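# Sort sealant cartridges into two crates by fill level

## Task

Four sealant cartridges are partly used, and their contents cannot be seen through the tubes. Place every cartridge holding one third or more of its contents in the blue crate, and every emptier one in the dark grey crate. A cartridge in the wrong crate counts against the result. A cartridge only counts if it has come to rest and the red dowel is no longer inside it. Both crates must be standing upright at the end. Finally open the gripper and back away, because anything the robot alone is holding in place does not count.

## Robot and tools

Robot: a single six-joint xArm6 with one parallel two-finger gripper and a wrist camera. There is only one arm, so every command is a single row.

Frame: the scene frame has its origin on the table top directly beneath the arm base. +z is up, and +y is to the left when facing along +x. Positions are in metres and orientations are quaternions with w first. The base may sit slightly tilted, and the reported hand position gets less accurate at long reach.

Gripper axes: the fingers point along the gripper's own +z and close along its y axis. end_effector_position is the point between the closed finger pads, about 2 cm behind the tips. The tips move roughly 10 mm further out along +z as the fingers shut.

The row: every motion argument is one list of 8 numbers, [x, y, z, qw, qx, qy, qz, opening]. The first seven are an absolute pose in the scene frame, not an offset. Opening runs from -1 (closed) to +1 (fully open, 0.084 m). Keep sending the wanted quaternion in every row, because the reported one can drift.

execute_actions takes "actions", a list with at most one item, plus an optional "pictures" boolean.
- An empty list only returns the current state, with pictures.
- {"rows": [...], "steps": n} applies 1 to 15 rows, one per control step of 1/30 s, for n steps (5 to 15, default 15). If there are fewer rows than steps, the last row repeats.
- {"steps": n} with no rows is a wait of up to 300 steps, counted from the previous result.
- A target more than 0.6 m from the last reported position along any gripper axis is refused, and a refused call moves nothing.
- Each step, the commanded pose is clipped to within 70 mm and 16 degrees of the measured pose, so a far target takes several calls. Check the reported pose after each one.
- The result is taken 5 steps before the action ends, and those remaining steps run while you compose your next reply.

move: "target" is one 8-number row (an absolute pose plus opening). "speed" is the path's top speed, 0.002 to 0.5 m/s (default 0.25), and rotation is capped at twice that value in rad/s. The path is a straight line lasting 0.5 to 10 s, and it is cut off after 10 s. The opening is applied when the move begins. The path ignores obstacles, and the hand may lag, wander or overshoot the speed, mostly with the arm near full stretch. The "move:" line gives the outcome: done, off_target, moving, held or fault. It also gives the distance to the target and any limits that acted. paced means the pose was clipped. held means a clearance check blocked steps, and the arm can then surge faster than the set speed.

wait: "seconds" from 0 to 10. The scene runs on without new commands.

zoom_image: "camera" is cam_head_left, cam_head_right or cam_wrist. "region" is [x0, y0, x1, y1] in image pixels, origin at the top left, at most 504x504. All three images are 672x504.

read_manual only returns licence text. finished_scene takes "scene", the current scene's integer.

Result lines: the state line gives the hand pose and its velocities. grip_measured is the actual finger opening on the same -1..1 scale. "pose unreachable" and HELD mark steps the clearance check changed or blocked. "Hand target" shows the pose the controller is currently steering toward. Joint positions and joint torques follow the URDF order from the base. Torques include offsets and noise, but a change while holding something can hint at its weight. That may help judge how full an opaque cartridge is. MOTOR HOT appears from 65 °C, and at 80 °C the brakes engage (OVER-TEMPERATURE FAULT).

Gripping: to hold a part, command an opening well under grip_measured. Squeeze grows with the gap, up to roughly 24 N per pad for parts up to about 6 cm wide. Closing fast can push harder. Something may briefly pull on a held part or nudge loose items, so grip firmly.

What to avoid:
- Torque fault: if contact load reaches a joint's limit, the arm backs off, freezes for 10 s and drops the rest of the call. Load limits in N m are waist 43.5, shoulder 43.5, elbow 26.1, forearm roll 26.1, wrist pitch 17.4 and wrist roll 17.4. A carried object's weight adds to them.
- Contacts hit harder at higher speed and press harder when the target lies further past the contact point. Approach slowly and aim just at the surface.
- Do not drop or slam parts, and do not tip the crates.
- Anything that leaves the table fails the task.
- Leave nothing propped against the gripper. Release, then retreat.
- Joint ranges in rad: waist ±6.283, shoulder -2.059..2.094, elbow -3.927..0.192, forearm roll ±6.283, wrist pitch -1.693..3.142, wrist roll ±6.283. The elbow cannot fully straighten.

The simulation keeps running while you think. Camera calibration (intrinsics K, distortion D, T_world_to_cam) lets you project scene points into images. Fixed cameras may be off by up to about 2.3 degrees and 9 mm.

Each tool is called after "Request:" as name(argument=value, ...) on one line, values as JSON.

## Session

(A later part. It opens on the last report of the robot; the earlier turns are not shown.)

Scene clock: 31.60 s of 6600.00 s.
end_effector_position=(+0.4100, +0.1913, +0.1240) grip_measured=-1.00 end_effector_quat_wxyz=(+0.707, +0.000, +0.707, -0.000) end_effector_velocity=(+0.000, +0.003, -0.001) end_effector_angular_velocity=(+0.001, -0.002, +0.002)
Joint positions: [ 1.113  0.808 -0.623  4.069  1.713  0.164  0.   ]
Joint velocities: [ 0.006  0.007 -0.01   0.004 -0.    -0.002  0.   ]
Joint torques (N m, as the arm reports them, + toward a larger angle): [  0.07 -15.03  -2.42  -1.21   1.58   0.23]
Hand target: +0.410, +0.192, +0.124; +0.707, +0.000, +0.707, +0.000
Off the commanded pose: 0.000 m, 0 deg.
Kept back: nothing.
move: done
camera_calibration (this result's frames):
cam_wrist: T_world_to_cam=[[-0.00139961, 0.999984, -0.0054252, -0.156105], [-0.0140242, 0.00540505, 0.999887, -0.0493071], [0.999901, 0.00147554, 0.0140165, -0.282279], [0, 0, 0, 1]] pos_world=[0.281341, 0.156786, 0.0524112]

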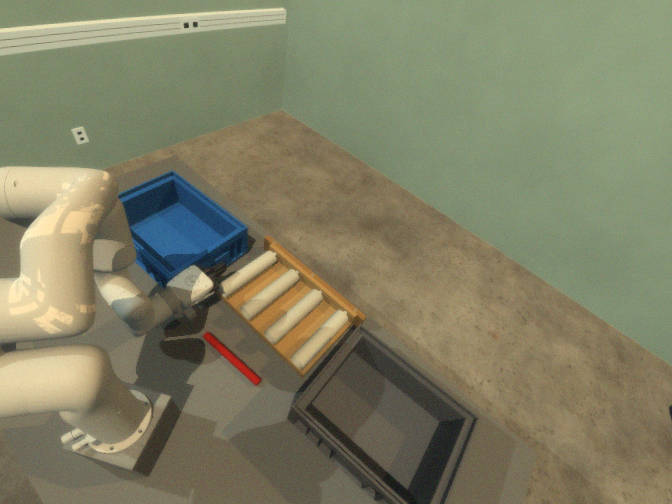

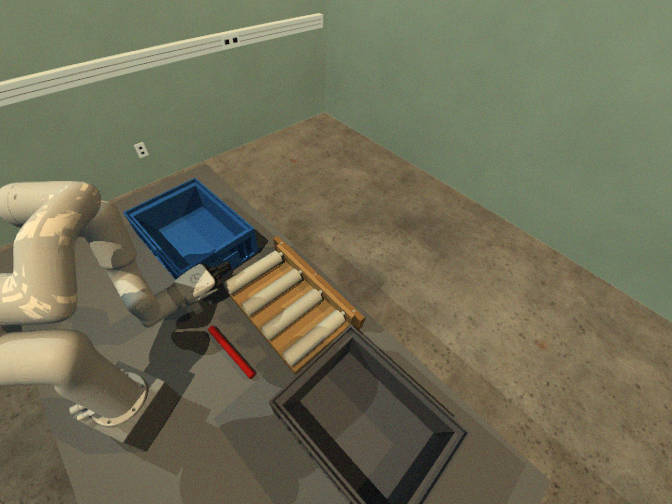

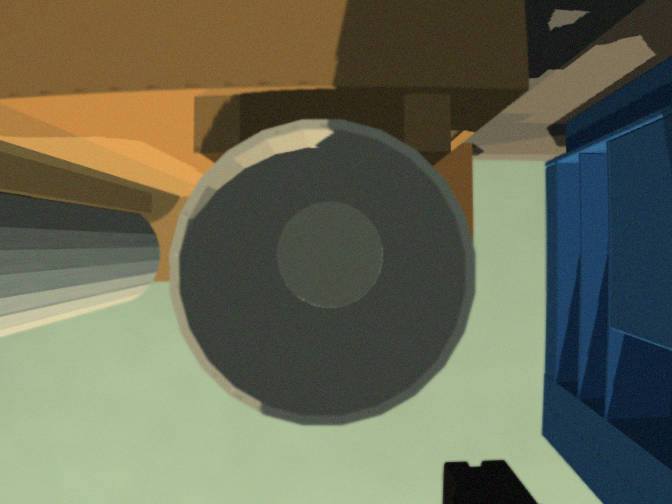

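Request:
move(target=[0.41,0.0775,0.124,0.7071,0,0.7071,0,-1], speed=0.25)

Request:
move(target=[0.41,-0.036,0.124,0.7071,0,0.7071,0,-1], speed=0.25)

Scene clock: 33.00 s of 6600.00 s.
end_effector_position=(+0.4100, +0.0777, +0.1241) grip_measured=-1.00 end_effector_quat_wxyz=(+0.708, +0.000, +0.707, -0.000) end_effector_velocity=(-0.000, -0.002, -0.000) end_effector_angular_velocity=(-0.004, +0.003, +0.009)
Joint positions: [ 0.745  0.845 -0.435  3.734  1.95   0.241  0.   ]
Joint velocities: [-0.023  0.001  0.008 -0.032  0.011 -0.011  0.   ]
Joint torques (N m, as the arm reports them, + toward a larger angle): [ -0.81 -12.65   0.53   0.23   1.46   0.45]
Hand target: +0.410, +0.077, +0.124; +0.707, -0.000, +0.707, -0.000
Off the commanded pose: 0.000 m, 0 deg.
Kept back: nothing.
move: done
camera_calibration (this result's frames):
cam_wrist: T_world_to_cam=[[-0.00175133, 0.999981, -0.00592964, -0.0422751], [-0.0159826, 0.0059009, 0.999855, -0.048046], [0.999871, 0.00184584, 0.0159719, -0.282357], [0, 0, 0, 1]] pos_world=[0.281479, 0.043079, 0.0522981]

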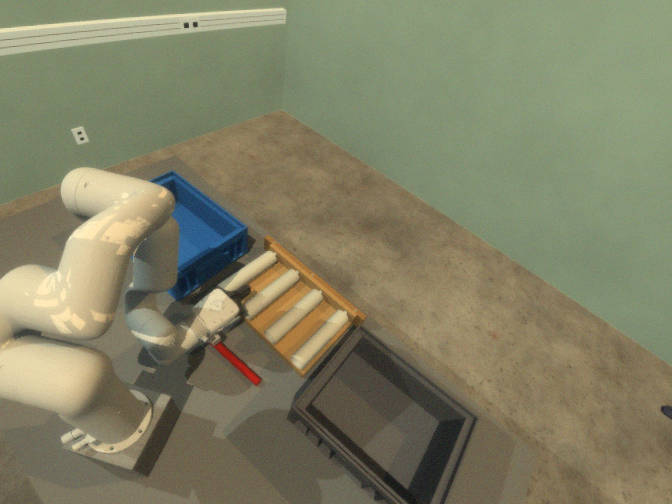

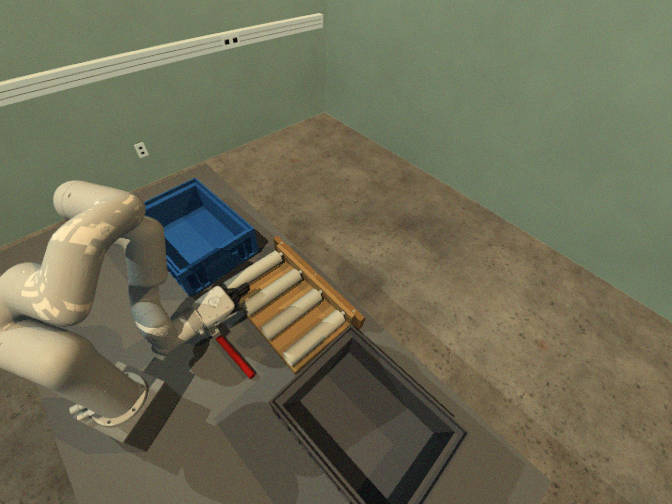

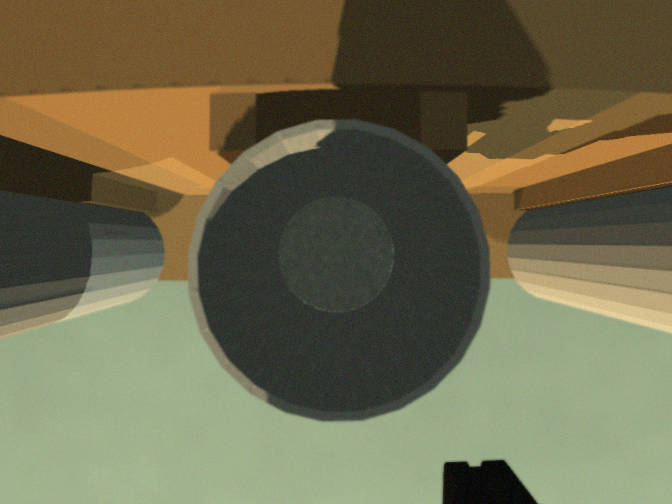

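Scene clock: 34.33 s of 6600.00 s.
end_effector_position=(+0.4097, -0.0368, +0.1241) grip_measured=-1.00 end_effector_quat_wxyz=(+0.707, -0.001, +0.707, -0.001) end_effector_velocity=(-0.000, +0.000, -0.001) end_effector_angular_velocity=(-0.000, +0.004, +0.010)
Joint positions: [-0.099  0.868 -0.391  2.804  2.056 -0.139  0.   ]
Joint velocities: [-0.021 -0.    -0.003 -0.033 -0.012 -0.014  0.   ]
Joint torques (N m, as the arm reports them, + toward a larger angle): [ -0.62 -12.2    1.02  -1.69   1.62   0.2 ]
Hand target: +0.410, -0.037, +0.124; +0.707, -0.001, +0.707, -0.001
Off the commanded pose: 0.001 m, 0 deg.
Kept back: nothing.
move: done
camera_calibration (this result's frames):
cam_wrist: T_world_to_cam=[[-0.00115435, 0.999967, -0.00802958, 0.072251], [-0.0151486, 0.00801118, 0.999853, -0.0476547], [0.999885, 0.00127582, 0.0151388, -0.281802], [0, 0, 0, 1]] pos_world=[0.281131, -0.0715073, 0.052494]

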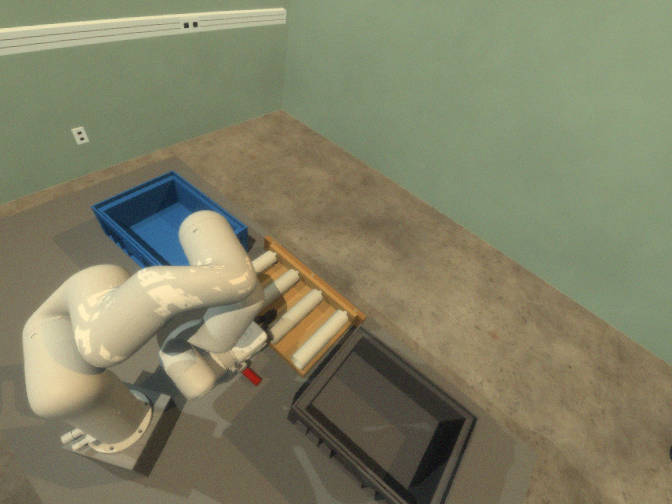

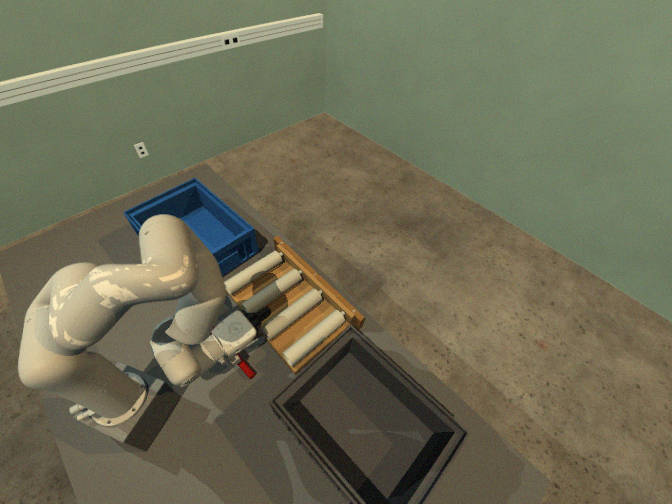

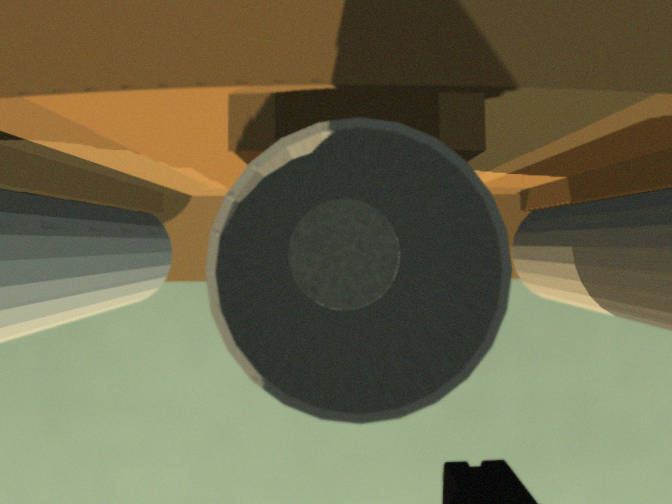

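Request:
zoom_image(camera="cam_wrist", region=[200,110,520,430])

Request:
move(target=[0.41,-0.1495,0.124,0.7071,0,0.7071,0,-1], speed=0.25)

Region (200, 110, 520, 430) of cam_wrist's 672x504 image, scaled by 1.575, with more detail than that image has.

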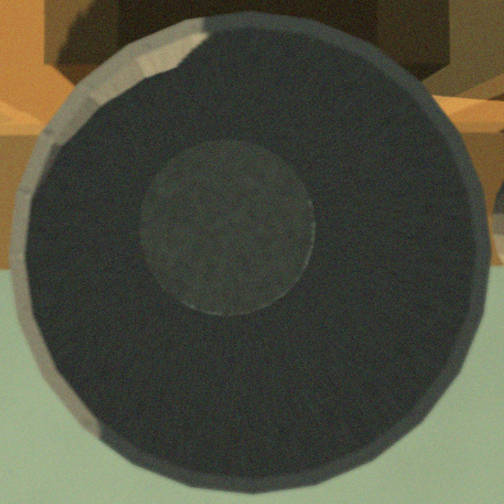

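Scene clock: 35.97 s of 6600.00 s.
end_effector_position=(+0.4092, -0.1493, +0.1238) grip_measured=-1.00 end_effector_quat_wxyz=(+0.707, -0.000, +0.708, -0.000) end_effector_velocity=(+0.001, -0.003, +0.000) end_effector_angular_velocity=(+0.001, -0.001, +0.005)
Joint positions: [-0.614  0.834 -0.555  2.302  1.79  -0.192  0.   ]
Joint velocities: [-0.009  0.    -0.01  -0.013 -0.008  0.006  0.   ]
Joint torques (N m, as the arm reports them, + toward a larger angle): [ -1.28 -13.54  -0.74  -1.51   1.4    0.16]
Hand target: +0.409, -0.150, +0.124; +0.707, -0.000, +0.707, -0.000
Off the commanded pose: 0.001 m, 0 deg.
Kept back: nothing.
move: done
camera_calibration (this result's frames):
cam_wrist: T_world_to_cam=[[-0.00218786, 0.999975, -0.00673464, 0.185011], [-0.0132435, 0.00670509, 0.99989, -0.047458], [0.99991, 0.00227681, 0.0132285, -0.280776], [0, 0, 0, 1]] pos_world=[0.280527, -0.184049, 0.052413]

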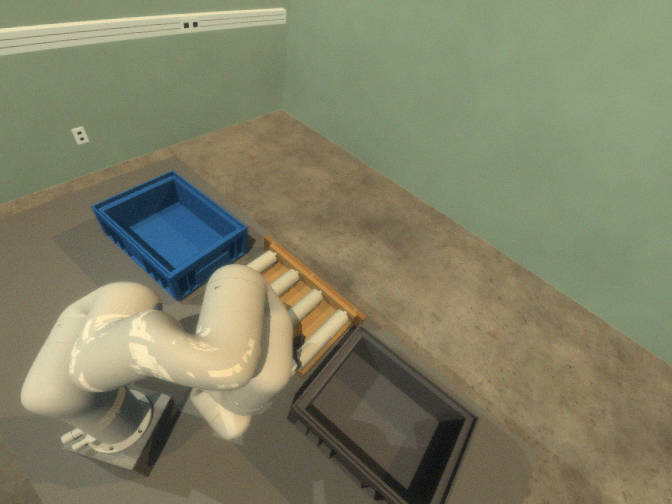

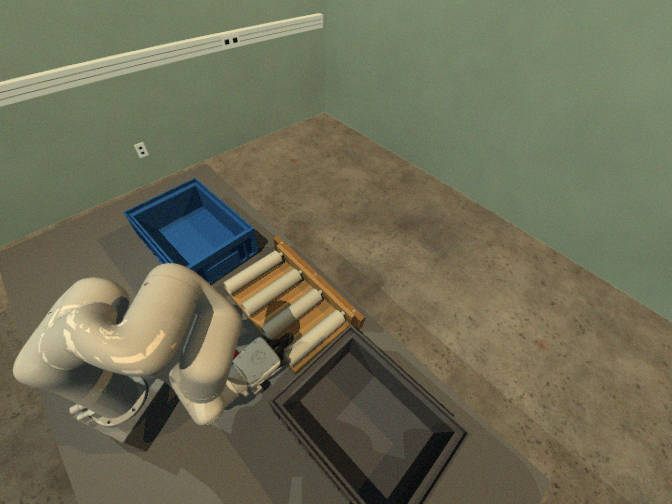

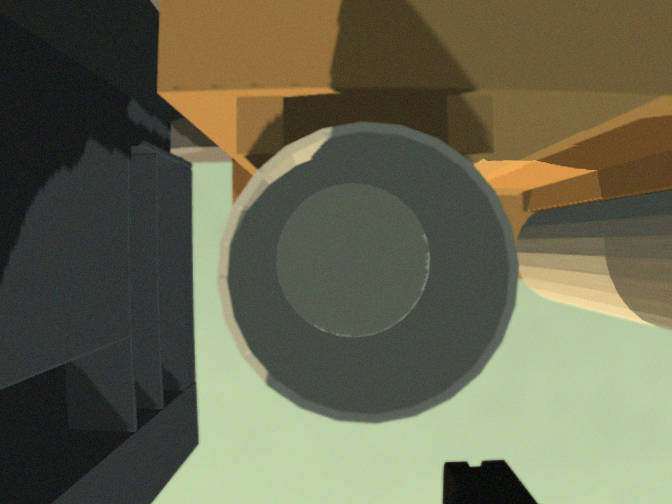

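Request:
move(target=[0.41,0.06,0.124,0.7071,0,0.7071,0,-1], speed=0.3)

Request:
zoom_image(camera="cam_wrist", region=[168,0,672,504])

Request:
move(target=[0.41,0.096,0.124,0.7071,0,0.7071,0,-1], speed=0.1)

Request:
zoom_image(camera="cam_wrist", region=[0,0,504,504])

Scene clock: 38.83 s of 6600.00 s.
end_effector_position=(+0.4108, +0.0612, +0.1239) grip_measured=-1.00 end_effector_quat_wxyz=(+0.707, +0.001, +0.707, +0.001) end_effector_velocity=(+0.000, +0.000, -0.000) end_effector_angular_velocity=(-0.001, -0.000, -0.010)
Joint positions: [ 0.653  0.852 -0.416  3.641  1.991  0.223  0.   ]
Joint velocities: [ 0.015 -0.    -0.005  0.026 -0.01   0.006  0.   ]
Joint torques (N m, as the arm reports them, + toward a larger angle): [ -0.62 -12.56   0.83  -0.58   1.59   0.22]
Hand target: +0.411, +0.061, +0.124; +0.707, +0.001, +0.707, +0.001
Off the commanded pose: 0.001 m, 0 deg.
Kept back: nothing.
move: done
camera_calibration (this result's frames):
cam_wrist: T_world_to_cam=[[-0.00253326, 0.999993, -0.00257699, -0.0258464], [-0.0147927, 0.00253925, 0.999887, -0.0479855], [0.999887, 0.0025711, 0.0147862, -0.283064], [0, 0, 0, 1]] pos_world=[0.282257, 0.0266959, 0.0520989]

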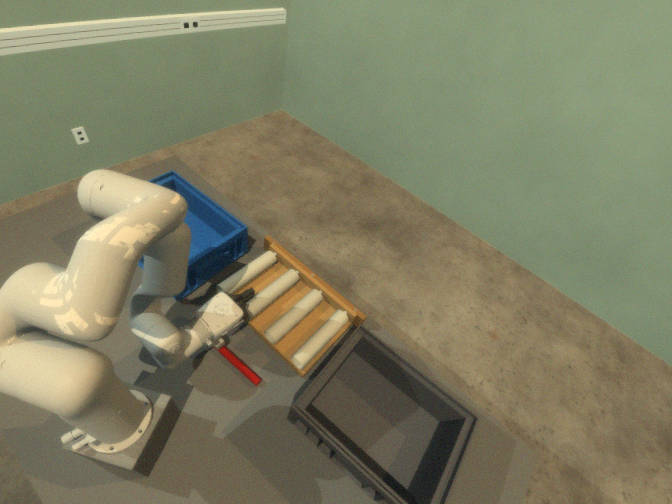

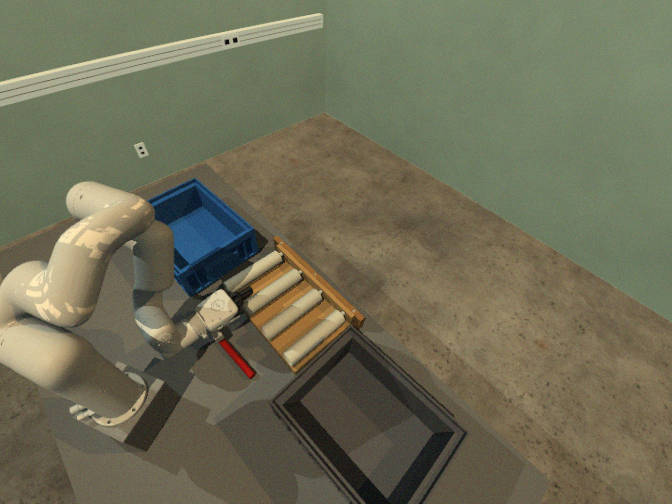

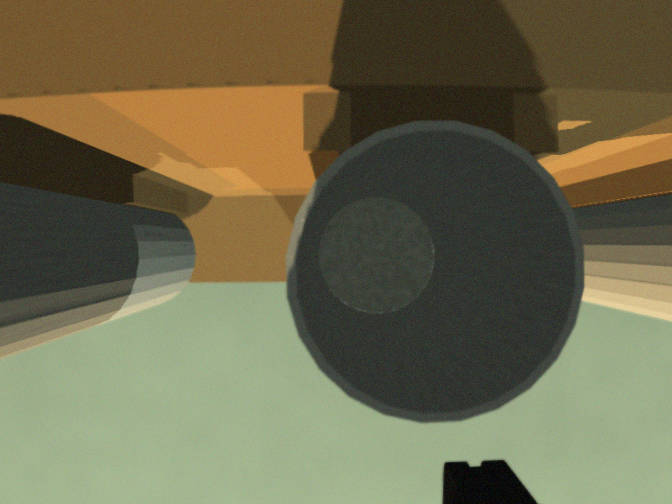

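Region (168, 0, 672, 504) of cam_wrist's 672x504 image, scaled by 1.000.

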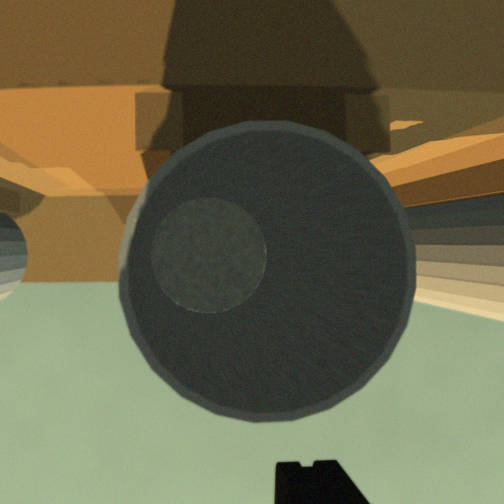

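Scene clock: 39.63 s of 6600.00 s.
end_effector_position=(+0.4100, +0.0959, +0.1239) grip_measured=-1.00 end_effector_quat_wxyz=(+0.707, +0.000, +0.707, +0.000) end_effector_velocity=(+0.000, +0.002, -0.000) end_effector_angular_velocity=(+0.003, +0.000, -0.003)
Joint positions: [ 0.826  0.835 -0.459  3.811  1.902  0.246  0.   ]
Joint velocities: [ 0.009  0.    -0.005  0.012 -0.007  0.003  0.   ]
Joint torques (N m, as the arm reports them, + toward a larger angle): [ -0.61 -12.65   0.23  -0.17   1.56   0.25]
Hand target: +0.410, +0.096, +0.124; +0.707, +0.000, +0.707, +0.000
Off the commanded pose: 0.000 m, 0 deg.
Kept back: nothing.
move: done
camera_calibration (this result's frames):
cam_wrist: T_world_to_cam=[[-0.00188065, 0.999983, -0.00560876, -0.0604067], [-0.0141594, 0.00558158, 0.999884, -0.0487008], [0.999898, 0.00195985, 0.0141487, -0.282147], [0, 0, 0, 1]] pos_world=[0.281315, 0.0612305, 0.0523484]

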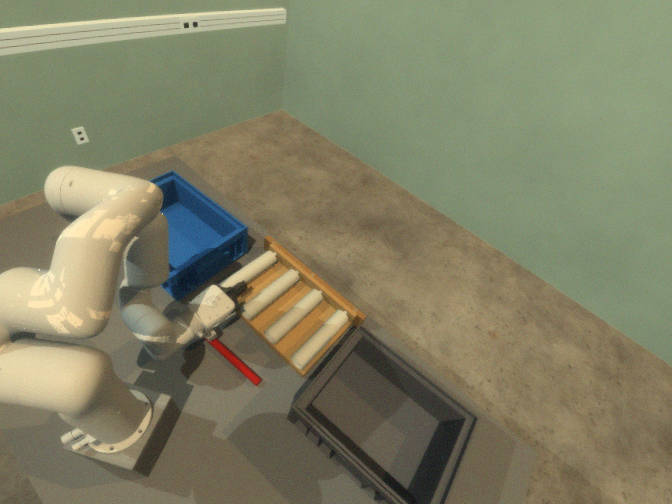

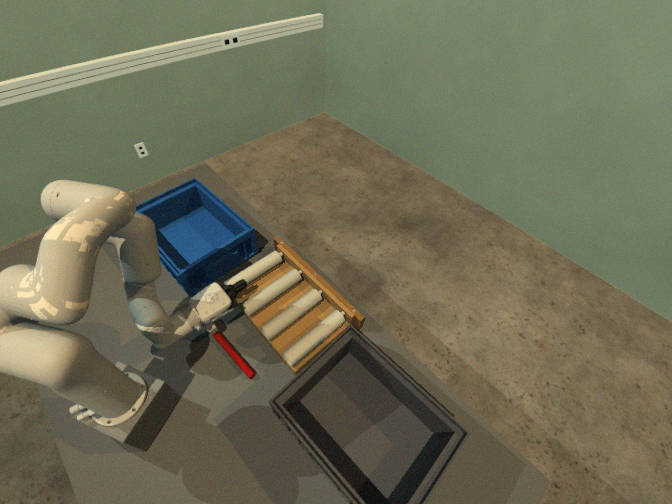

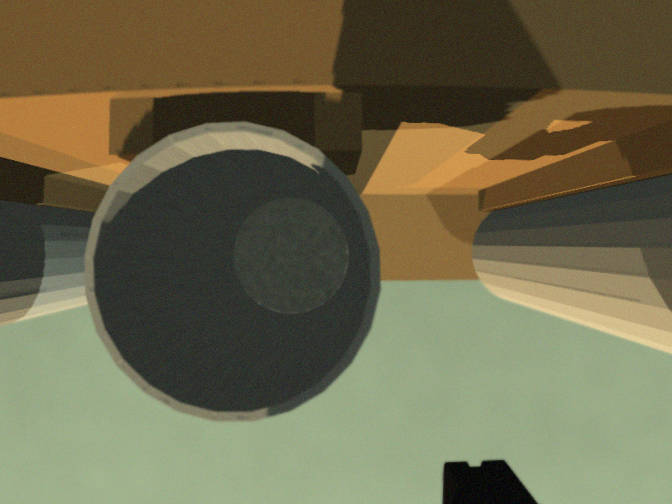

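Region (0, 0, 504, 504) of cam_wrist's 672x504 image, scaled by 1.000.

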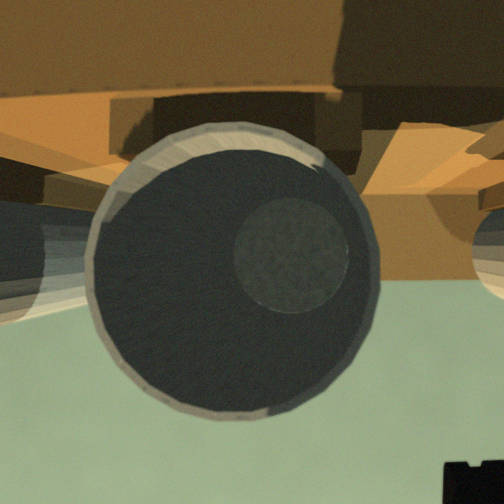

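Request:
move(target=[0.46,0.08,0.27,0.3536,-0.1464,0.8536,0.3536,1], speed=0.35)

Request:
move(target=[0.50,0.043,0.19,0,0,1,0,1], speed=0.35)

Scene clock: 43.77 s of 6600.00 s.
end_effector_position=(+0.4598, +0.0790, +0.2705) grip_measured=+1.00 end_effector_quat_wxyz=(+0.354, -0.147, +0.853, +0.353) end_effector_velocity=(+0.001, -0.000, +0.001) end_effector_angular_velocity=(+0.004, +0.003, +0.005)
Joint positions: [ 0.029 -0.043 -0.584  1.616  0.915  1.323  0.084]
Joint velocities: [-0.004  0.002 -0.006 -0.011  0.007  0.01   0.   ]
Joint torques (N m, as the arm reports them, + toward a larger angle): [ -0.82 -11.66 -10.13  -0.78   0.22   0.48]
Hand target: +0.460, +0.079, +0.271; +0.354, -0.147, +0.853, +0.353
Off the commanded pose: 0.001 m, 0 deg.
Kept back: nothing.
move: done
camera_calibration (this result's frames):
cam_wrist: T_world_to_cam=[[-0.506107, 0.706033, 0.495352, 0.0769219], [0.695801, -0.00512729, 0.718216, -0.443863], [0.509624, 0.708161, -0.488663, -0.0284481], [0, 0, 0, 1]] pos_world=[0.362269, -0.0364393, 0.266785]

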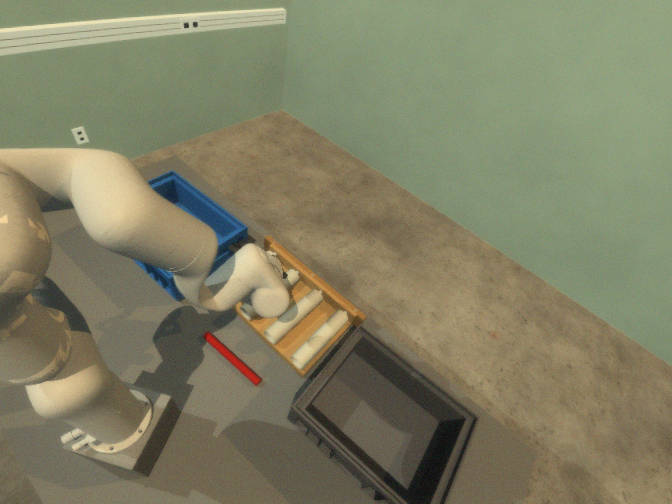

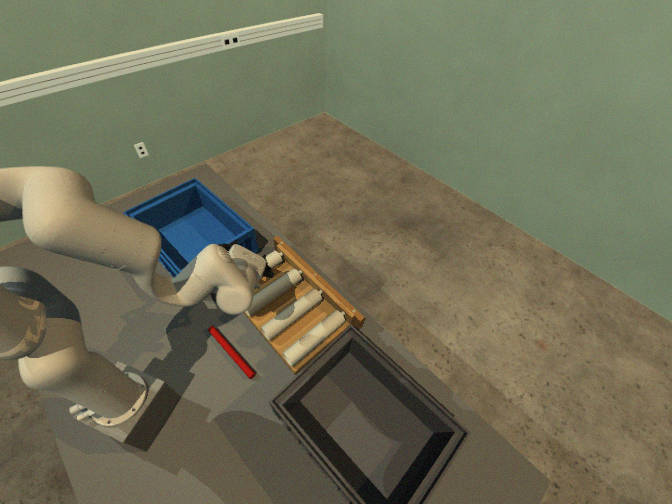

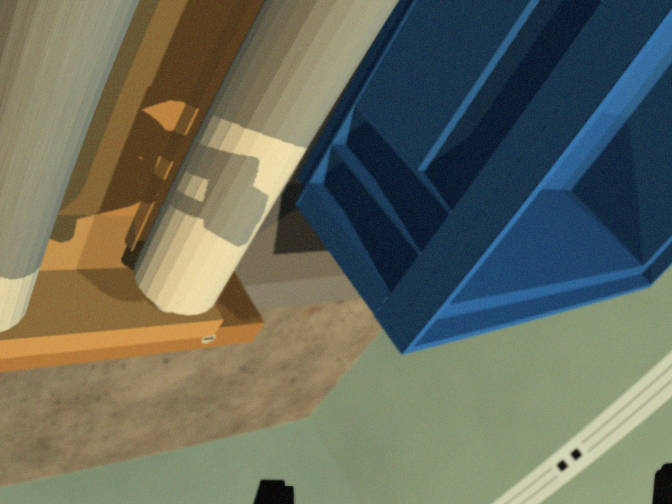

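Scene clock: 45.97 s of 6600.00 s.
end_effector_position=(+0.4999, +0.0428, +0.1899) grip_measured=+1.00 end_effector_quat_wxyz=(-0.001, -0.000, +1.000, +0.001) end_effector_velocity=(+0.001, +0.000, +0.000) end_effector_angular_velocity=(-0.006, +0.005, -0.001)
Joint positions: [ 0.279  0.28  -1.009  0.024  0.698  3.202  0.084]
Joint velocities: [ 0.002  0.006 -0.011 -0.009  0.011  0.011  0.   ]
Joint torques (N m, as the arm reports them, + toward a larger angle): [ -0.87 -17.53 -11.04  -1.14  -1.47   0.16]
Hand target: +0.500, +0.043, +0.190; -0.001, -0.000, +1.000, +0.000
Off the commanded pose: 0.000 m, 0 deg.
Kept back: nothing.
move: done
camera_calibration (this result's frames):
cam_wrist: T_world_to_cam=[[-0.00624707, 0.999974, 0.00357662, -0.00642079], [0.999892, 0.00619882, 0.0133449, -0.43268], [0.0133224, 0.0036596, -0.999905, 0.312732], [0, 0, 0, 1]] pos_world=[0.428426, 0.00795825, 0.318499]

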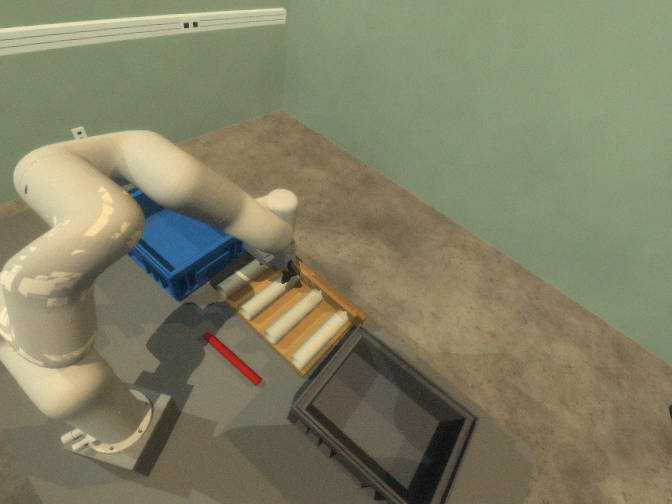

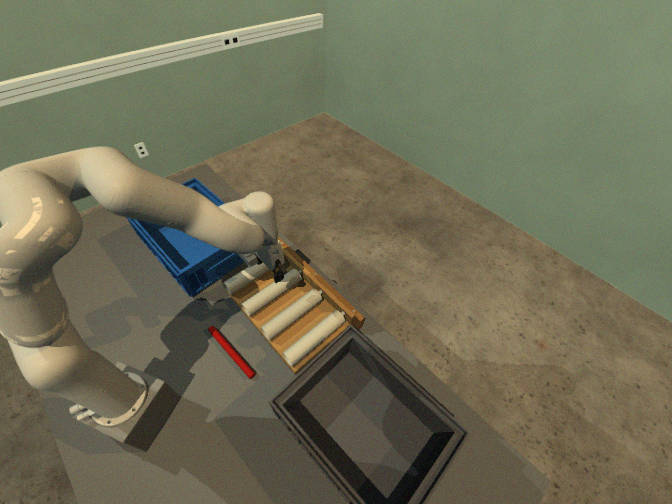

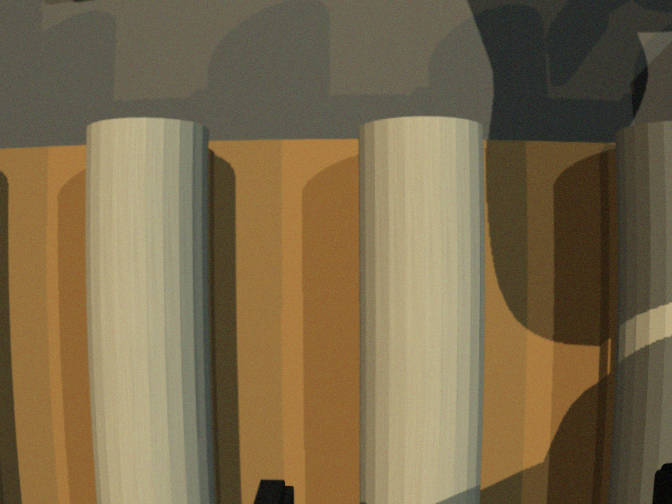

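Request:
move(target=[0.50,0.043,0.059,0,0,1,0,1], speed=0.3)

Request:
execute_actions(actions=[{"rows":[[0.5,0.043,0.058,0,0,1,0,0.8],[0.5,0.043,0.058,0,0,1,0,0.65],[0.5,0.043,0.058,0,0,1,0,0.5],[0.5,0.043,0.058,0,0,1,0,0.4],[0.5,0.043,0.058,0,0,1,0,0.3],[0.5,0.043,0.058,0,0,1,0,0.2],[0.5,0.043,0.058,0,0,1,0,0.1],[0.5,0.043,0.058,0,0,1,0,0.0],[0.5,0.043,0.058,0,0,1,0,-0.1],[0.5,0.043,0.058,0,0,1,0,-0.2],[0.5,0.043,0.058,0,0,1,0,-0.3],[0.5,0.043,0.058,0,0,1,0,-0.4],[0.5,0.043,0.058,0,0,1,0,-0.5]],"steps":15}])

Request:
move(target=[0.50,0.043,0.2,0,0,1,0,-0.5], speed=0.3)

Scene clock: 47.27 s of 6600.00 s.
end_effector_position=(+0.5006, +0.0431, +0.0595) grip_measured=+1.00 end_effector_quat_wxyz=(+0.001, -0.000, +1.000, +0.000) end_effector_velocity=(-0.004, -0.001, -0.005) end_effector_angular_velocity=(-0.001, +0.011, -0.002)
Joint positions: [ 0.285  0.608 -1.04   0.035  0.399  3.195  0.084]
Joint velocities: [-0.     0.01   0.001  0.    -0.001  0.001 -0.   ]
Joint torques (N m, as the arm reports them, + toward a larger angle): [ -1.   -19.47  -8.94  -1.12  -1.57   0.37]
Hand target: +0.500, +0.043, +0.059; -0.000, -0.000, +1.000, +0.000
Off the commanded pose: 0.001 m, 0 deg.
Kept back: nothing.
move: done
camera_calibration (this result's frames):
cam_wrist: T_world_to_cam=[[-0.00598102, 0.99998, 0.00217622, -0.00625566], [0.999854, 0.00594538, 0.0160308, -0.431847], [0.0160176, 0.00227179, -0.999869, 0.181087], [0, 0, 0, 1]] pos_world=[0.428846, 0.00841163, 0.187999]

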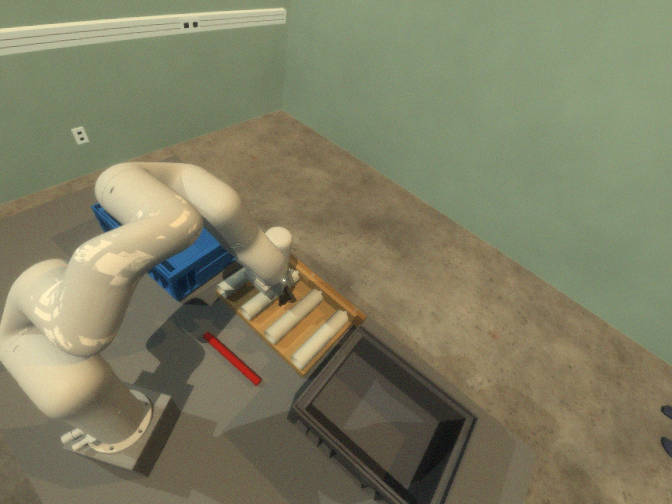

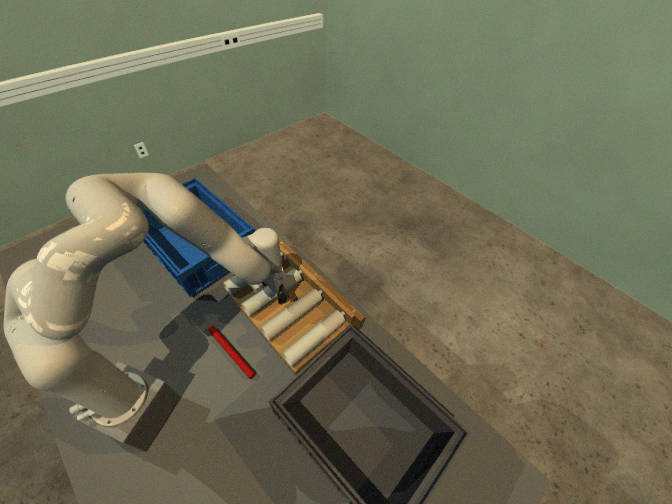

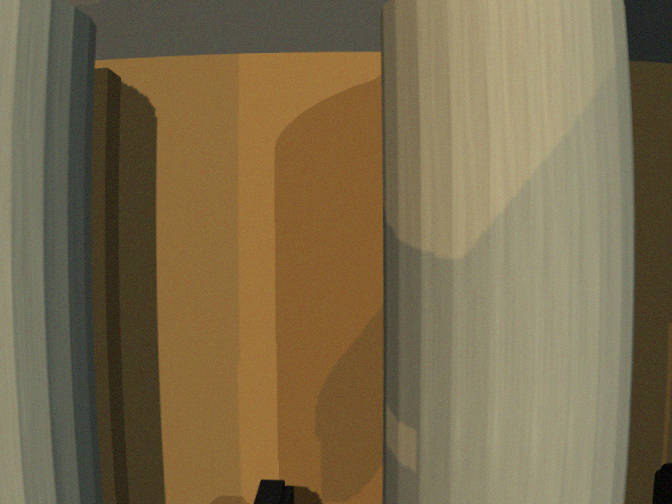

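Scene clock: 47.60 s of 6600.00 s.
end_effector_position=(+0.5000, +0.0432, +0.0582) grip_measured=+0.11 end_effector_quat_wxyz=(+0.000, -0.000, +1.000, +0.000) end_effector_velocity=(+0.000, -0.001, -0.000) end_effector_angular_velocity=(-0.001, -0.000, -0.001)
Joint positions: [ 0.286  0.611 -1.04   0.035  0.397  3.196  0.049]
Joint velocities: [-0.002  0.001  0.    -0.002 -0.001  0.001  0.   ]
Joint torques (N m, as the arm reports them, + toward a larger angle): [ -1.53 -18.91  -8.84  -1.02  -1.6    0.32]
Steps of this call (steps 1 to 10: the first 10 steps of this action). Readings (end_effector_position):
1: (+0.5006, +0.0431, +0.0594)
2: (+0.5005, +0.0431, +0.0592)
4: (+0.5003, +0.0430, +0.0586)
8: (+0.5001, +0.0431, +0.0582)
10: the state above

Scene clock: 48.83 s of 6600.00 s.
end_effector_position=(+0.4992, +0.0429, +0.1992) grip_measured=+0.11 end_effector_quat_wxyz=(-0.001, +0.000, +1.000, -0.000) end_effector_velocity=(+0.004, +0.000, +0.007) end_effector_angular_velocity=(+0.001, -0.012, +0.002)
Joint positions: [ 0.279  0.259 -1.011  0.02   0.722  3.206  0.049]
Joint velocities: [-0.    -0.011 -0.006 -0.     0.005 -0.001 -0.   ]
Joint torques (N m, as the arm reports them, + toward a larger angle): [ -1.   -17.97 -11.87  -1.34  -1.67   0.43]
Hand target: +0.500, +0.043, +0.200; +0.000, +0.000, +1.000, -0.000
Off your previous action's commanded pose: 0.000 m, 0 deg at its last step (step 5 of this call).
Off the commanded pose: 0.001 m, 0 deg.
Kept back: nothing.
move: done
camera_calibration (this result's frames):
cam_wrist: T_world_to_cam=[[-0.00571279, 0.999982, 0.00155772, -0.0063592], [0.999902, 0.00569245, 0.0127619, -0.432042], [0.0127528, 0.00163047, -0.999917, 0.322442], [0, 0, 0, 1]] pos_world=[0.427852, 0.00829274, 0.327939]

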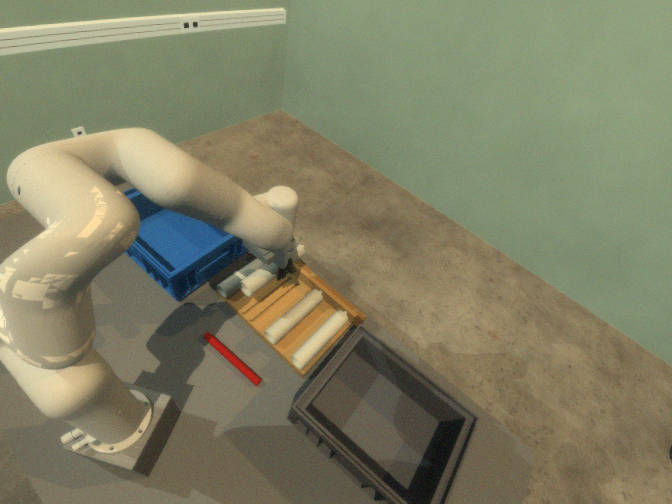

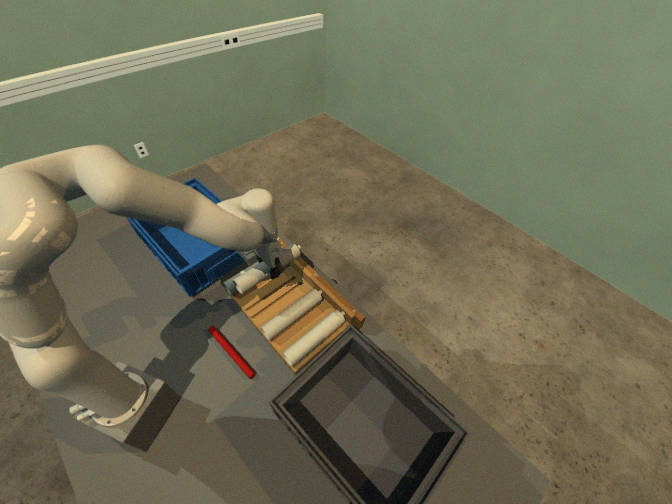

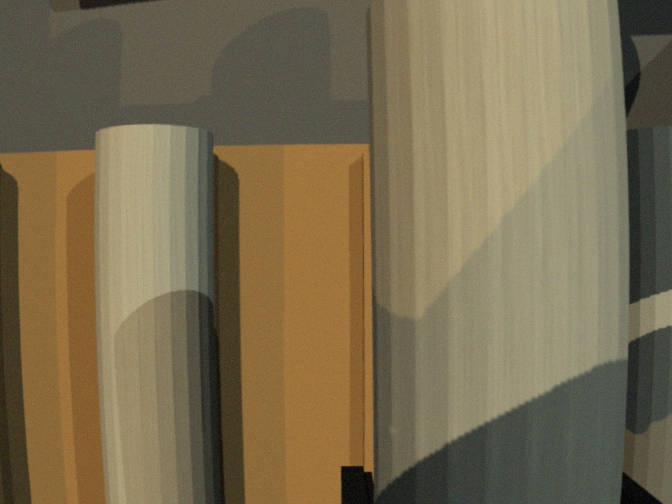

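Request:
move(target=[0.51,-0.47,0.2,0,0.7071,-0.7071,0,-0.5], speed=0.45)

Scene clock: 52.00 s of 6600.00 s.
end_effector_position=(+0.5078, -0.4704, +0.2003) grip_measured=+0.11 end_effector_quat_wxyz=(+0.001, +0.707, -0.707, +0.001) end_effector_velocity=(-0.000, -0.002, +0.000) end_effector_angular_velocity=(+0.009, +0.008, +0.002)
Joint positions: [-0.561  0.975 -2.161  0.034  1.173  0.798  0.049]
Joint velocities: [-0.002  0.025 -0.047  0.001  0.035 -0.003  0.   ]
Joint torques (N m, as the arm reports them, + toward a larger angle): [ -1.44 -27.66 -13.53  -1.16  -1.9    0.35]
Hand target: +0.508, -0.471, +0.200; +0.001, +0.707, -0.707, +0.000
Off the commanded pose: 0.002 m, 0 deg.
Kept back: nothing.
move: done
camera_calibration (this result's frames):
cam_wrist: T_world_to_cam=[[-0.999981, -0.00584542, 0.00204747, 0.538587], [-0.00581989, 0.999908, 0.0122583, 0.540754], [-0.00211893, 0.0122462, -0.999923, 0.336834], [0, 0, 0, 1]] pos_world=[0.542438, -0.541681, 0.329076]

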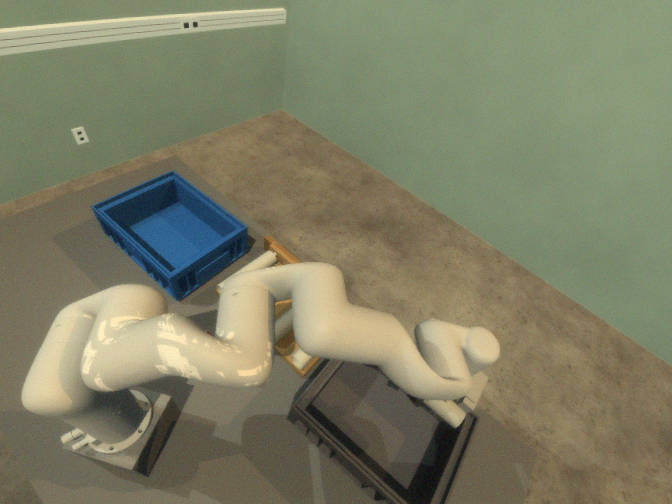

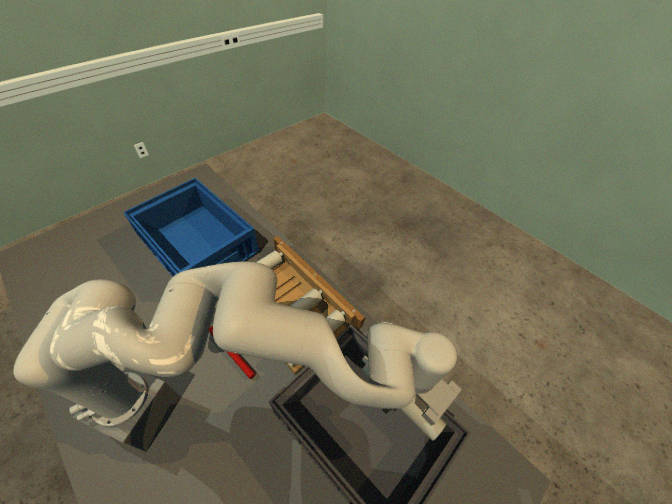

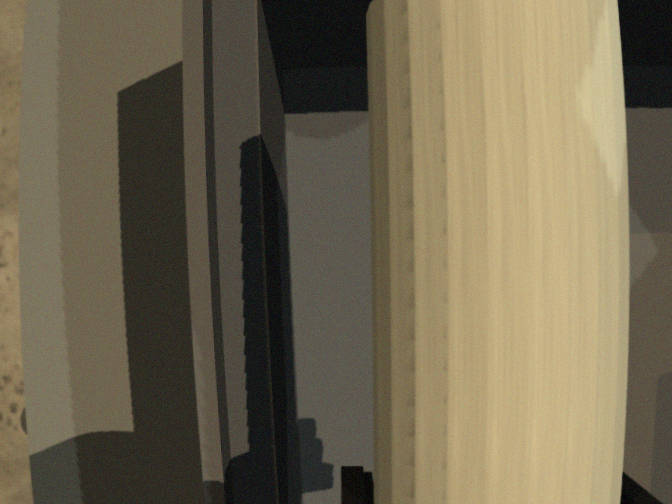

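Request:
move(target=[0.505,-0.46,0.056,0,0.7071,-0.7071,0,-0.5], speed=0.28)

Scene clock: 53.60 s of 6600.00 s.
end_effector_position=(+0.5053, -0.4600, +0.0560) grip_measured=+0.11 end_effector_quat_wxyz=(-0.000, +0.707, -0.707, +0.000) end_effector_velocity=(-0.001, +0.004, -0.006) end_effector_angular_velocity=(+0.008, +0.007, +0.001)
Joint positions: [-0.545  1.189 -2.122  0.041  0.921  0.801  0.049]
Joint velocities: [ 0.003  0.008  0.     0.001  0.002  0.    -0.   ]
Joint torques (N m, as the arm reports them, + toward a larger angle): [ -1.78 -27.83 -12.69  -1.28  -1.67   0.24]
Hand target: +0.505, -0.460, +0.056; -0.000, +0.707, -0.707, +0.000
Off the commanded pose: 0.000 m, 0 deg.
Kept back: nothing.
move: done
camera_calibration (this result's frames):
cam_wrist: T_world_to_cam=[[-0.999979, -0.00618536, 0.00166584, 0.536373], [-0.00616023, 0.999873, 0.0146913, 0.532188], [-0.0017565, 0.0146807, -0.999891, 0.193377], [0, 0, 0, 1]] pos_world=[0.53998, -0.531642, 0.184644]

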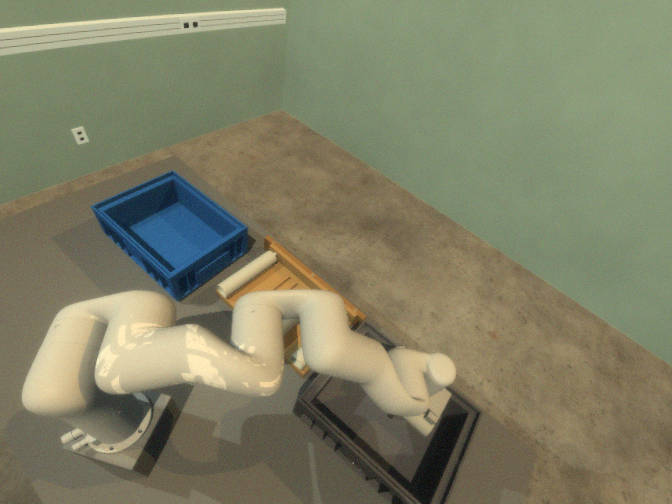

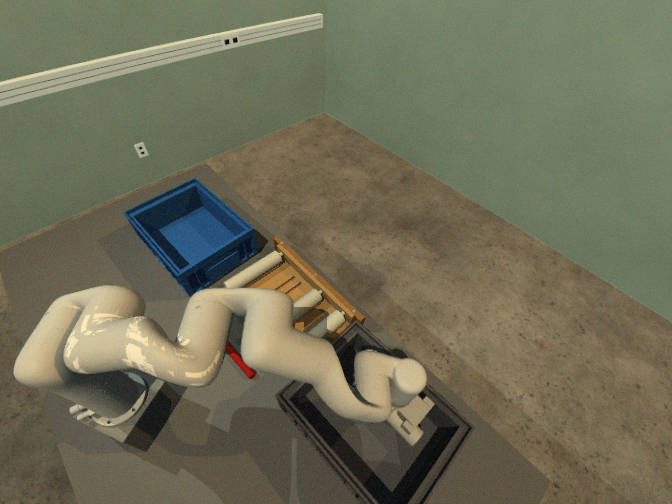

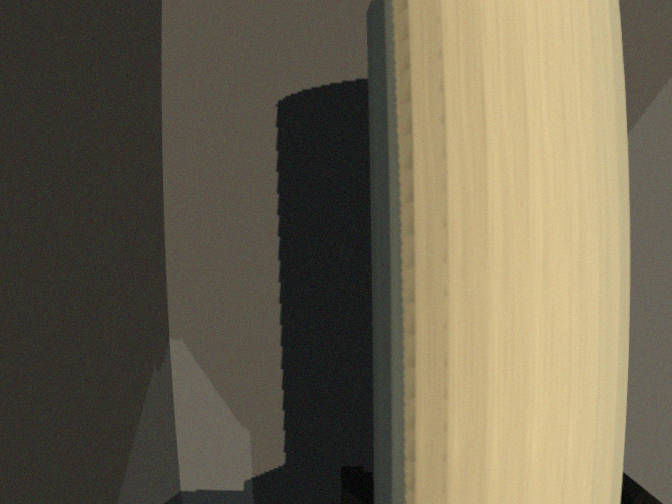

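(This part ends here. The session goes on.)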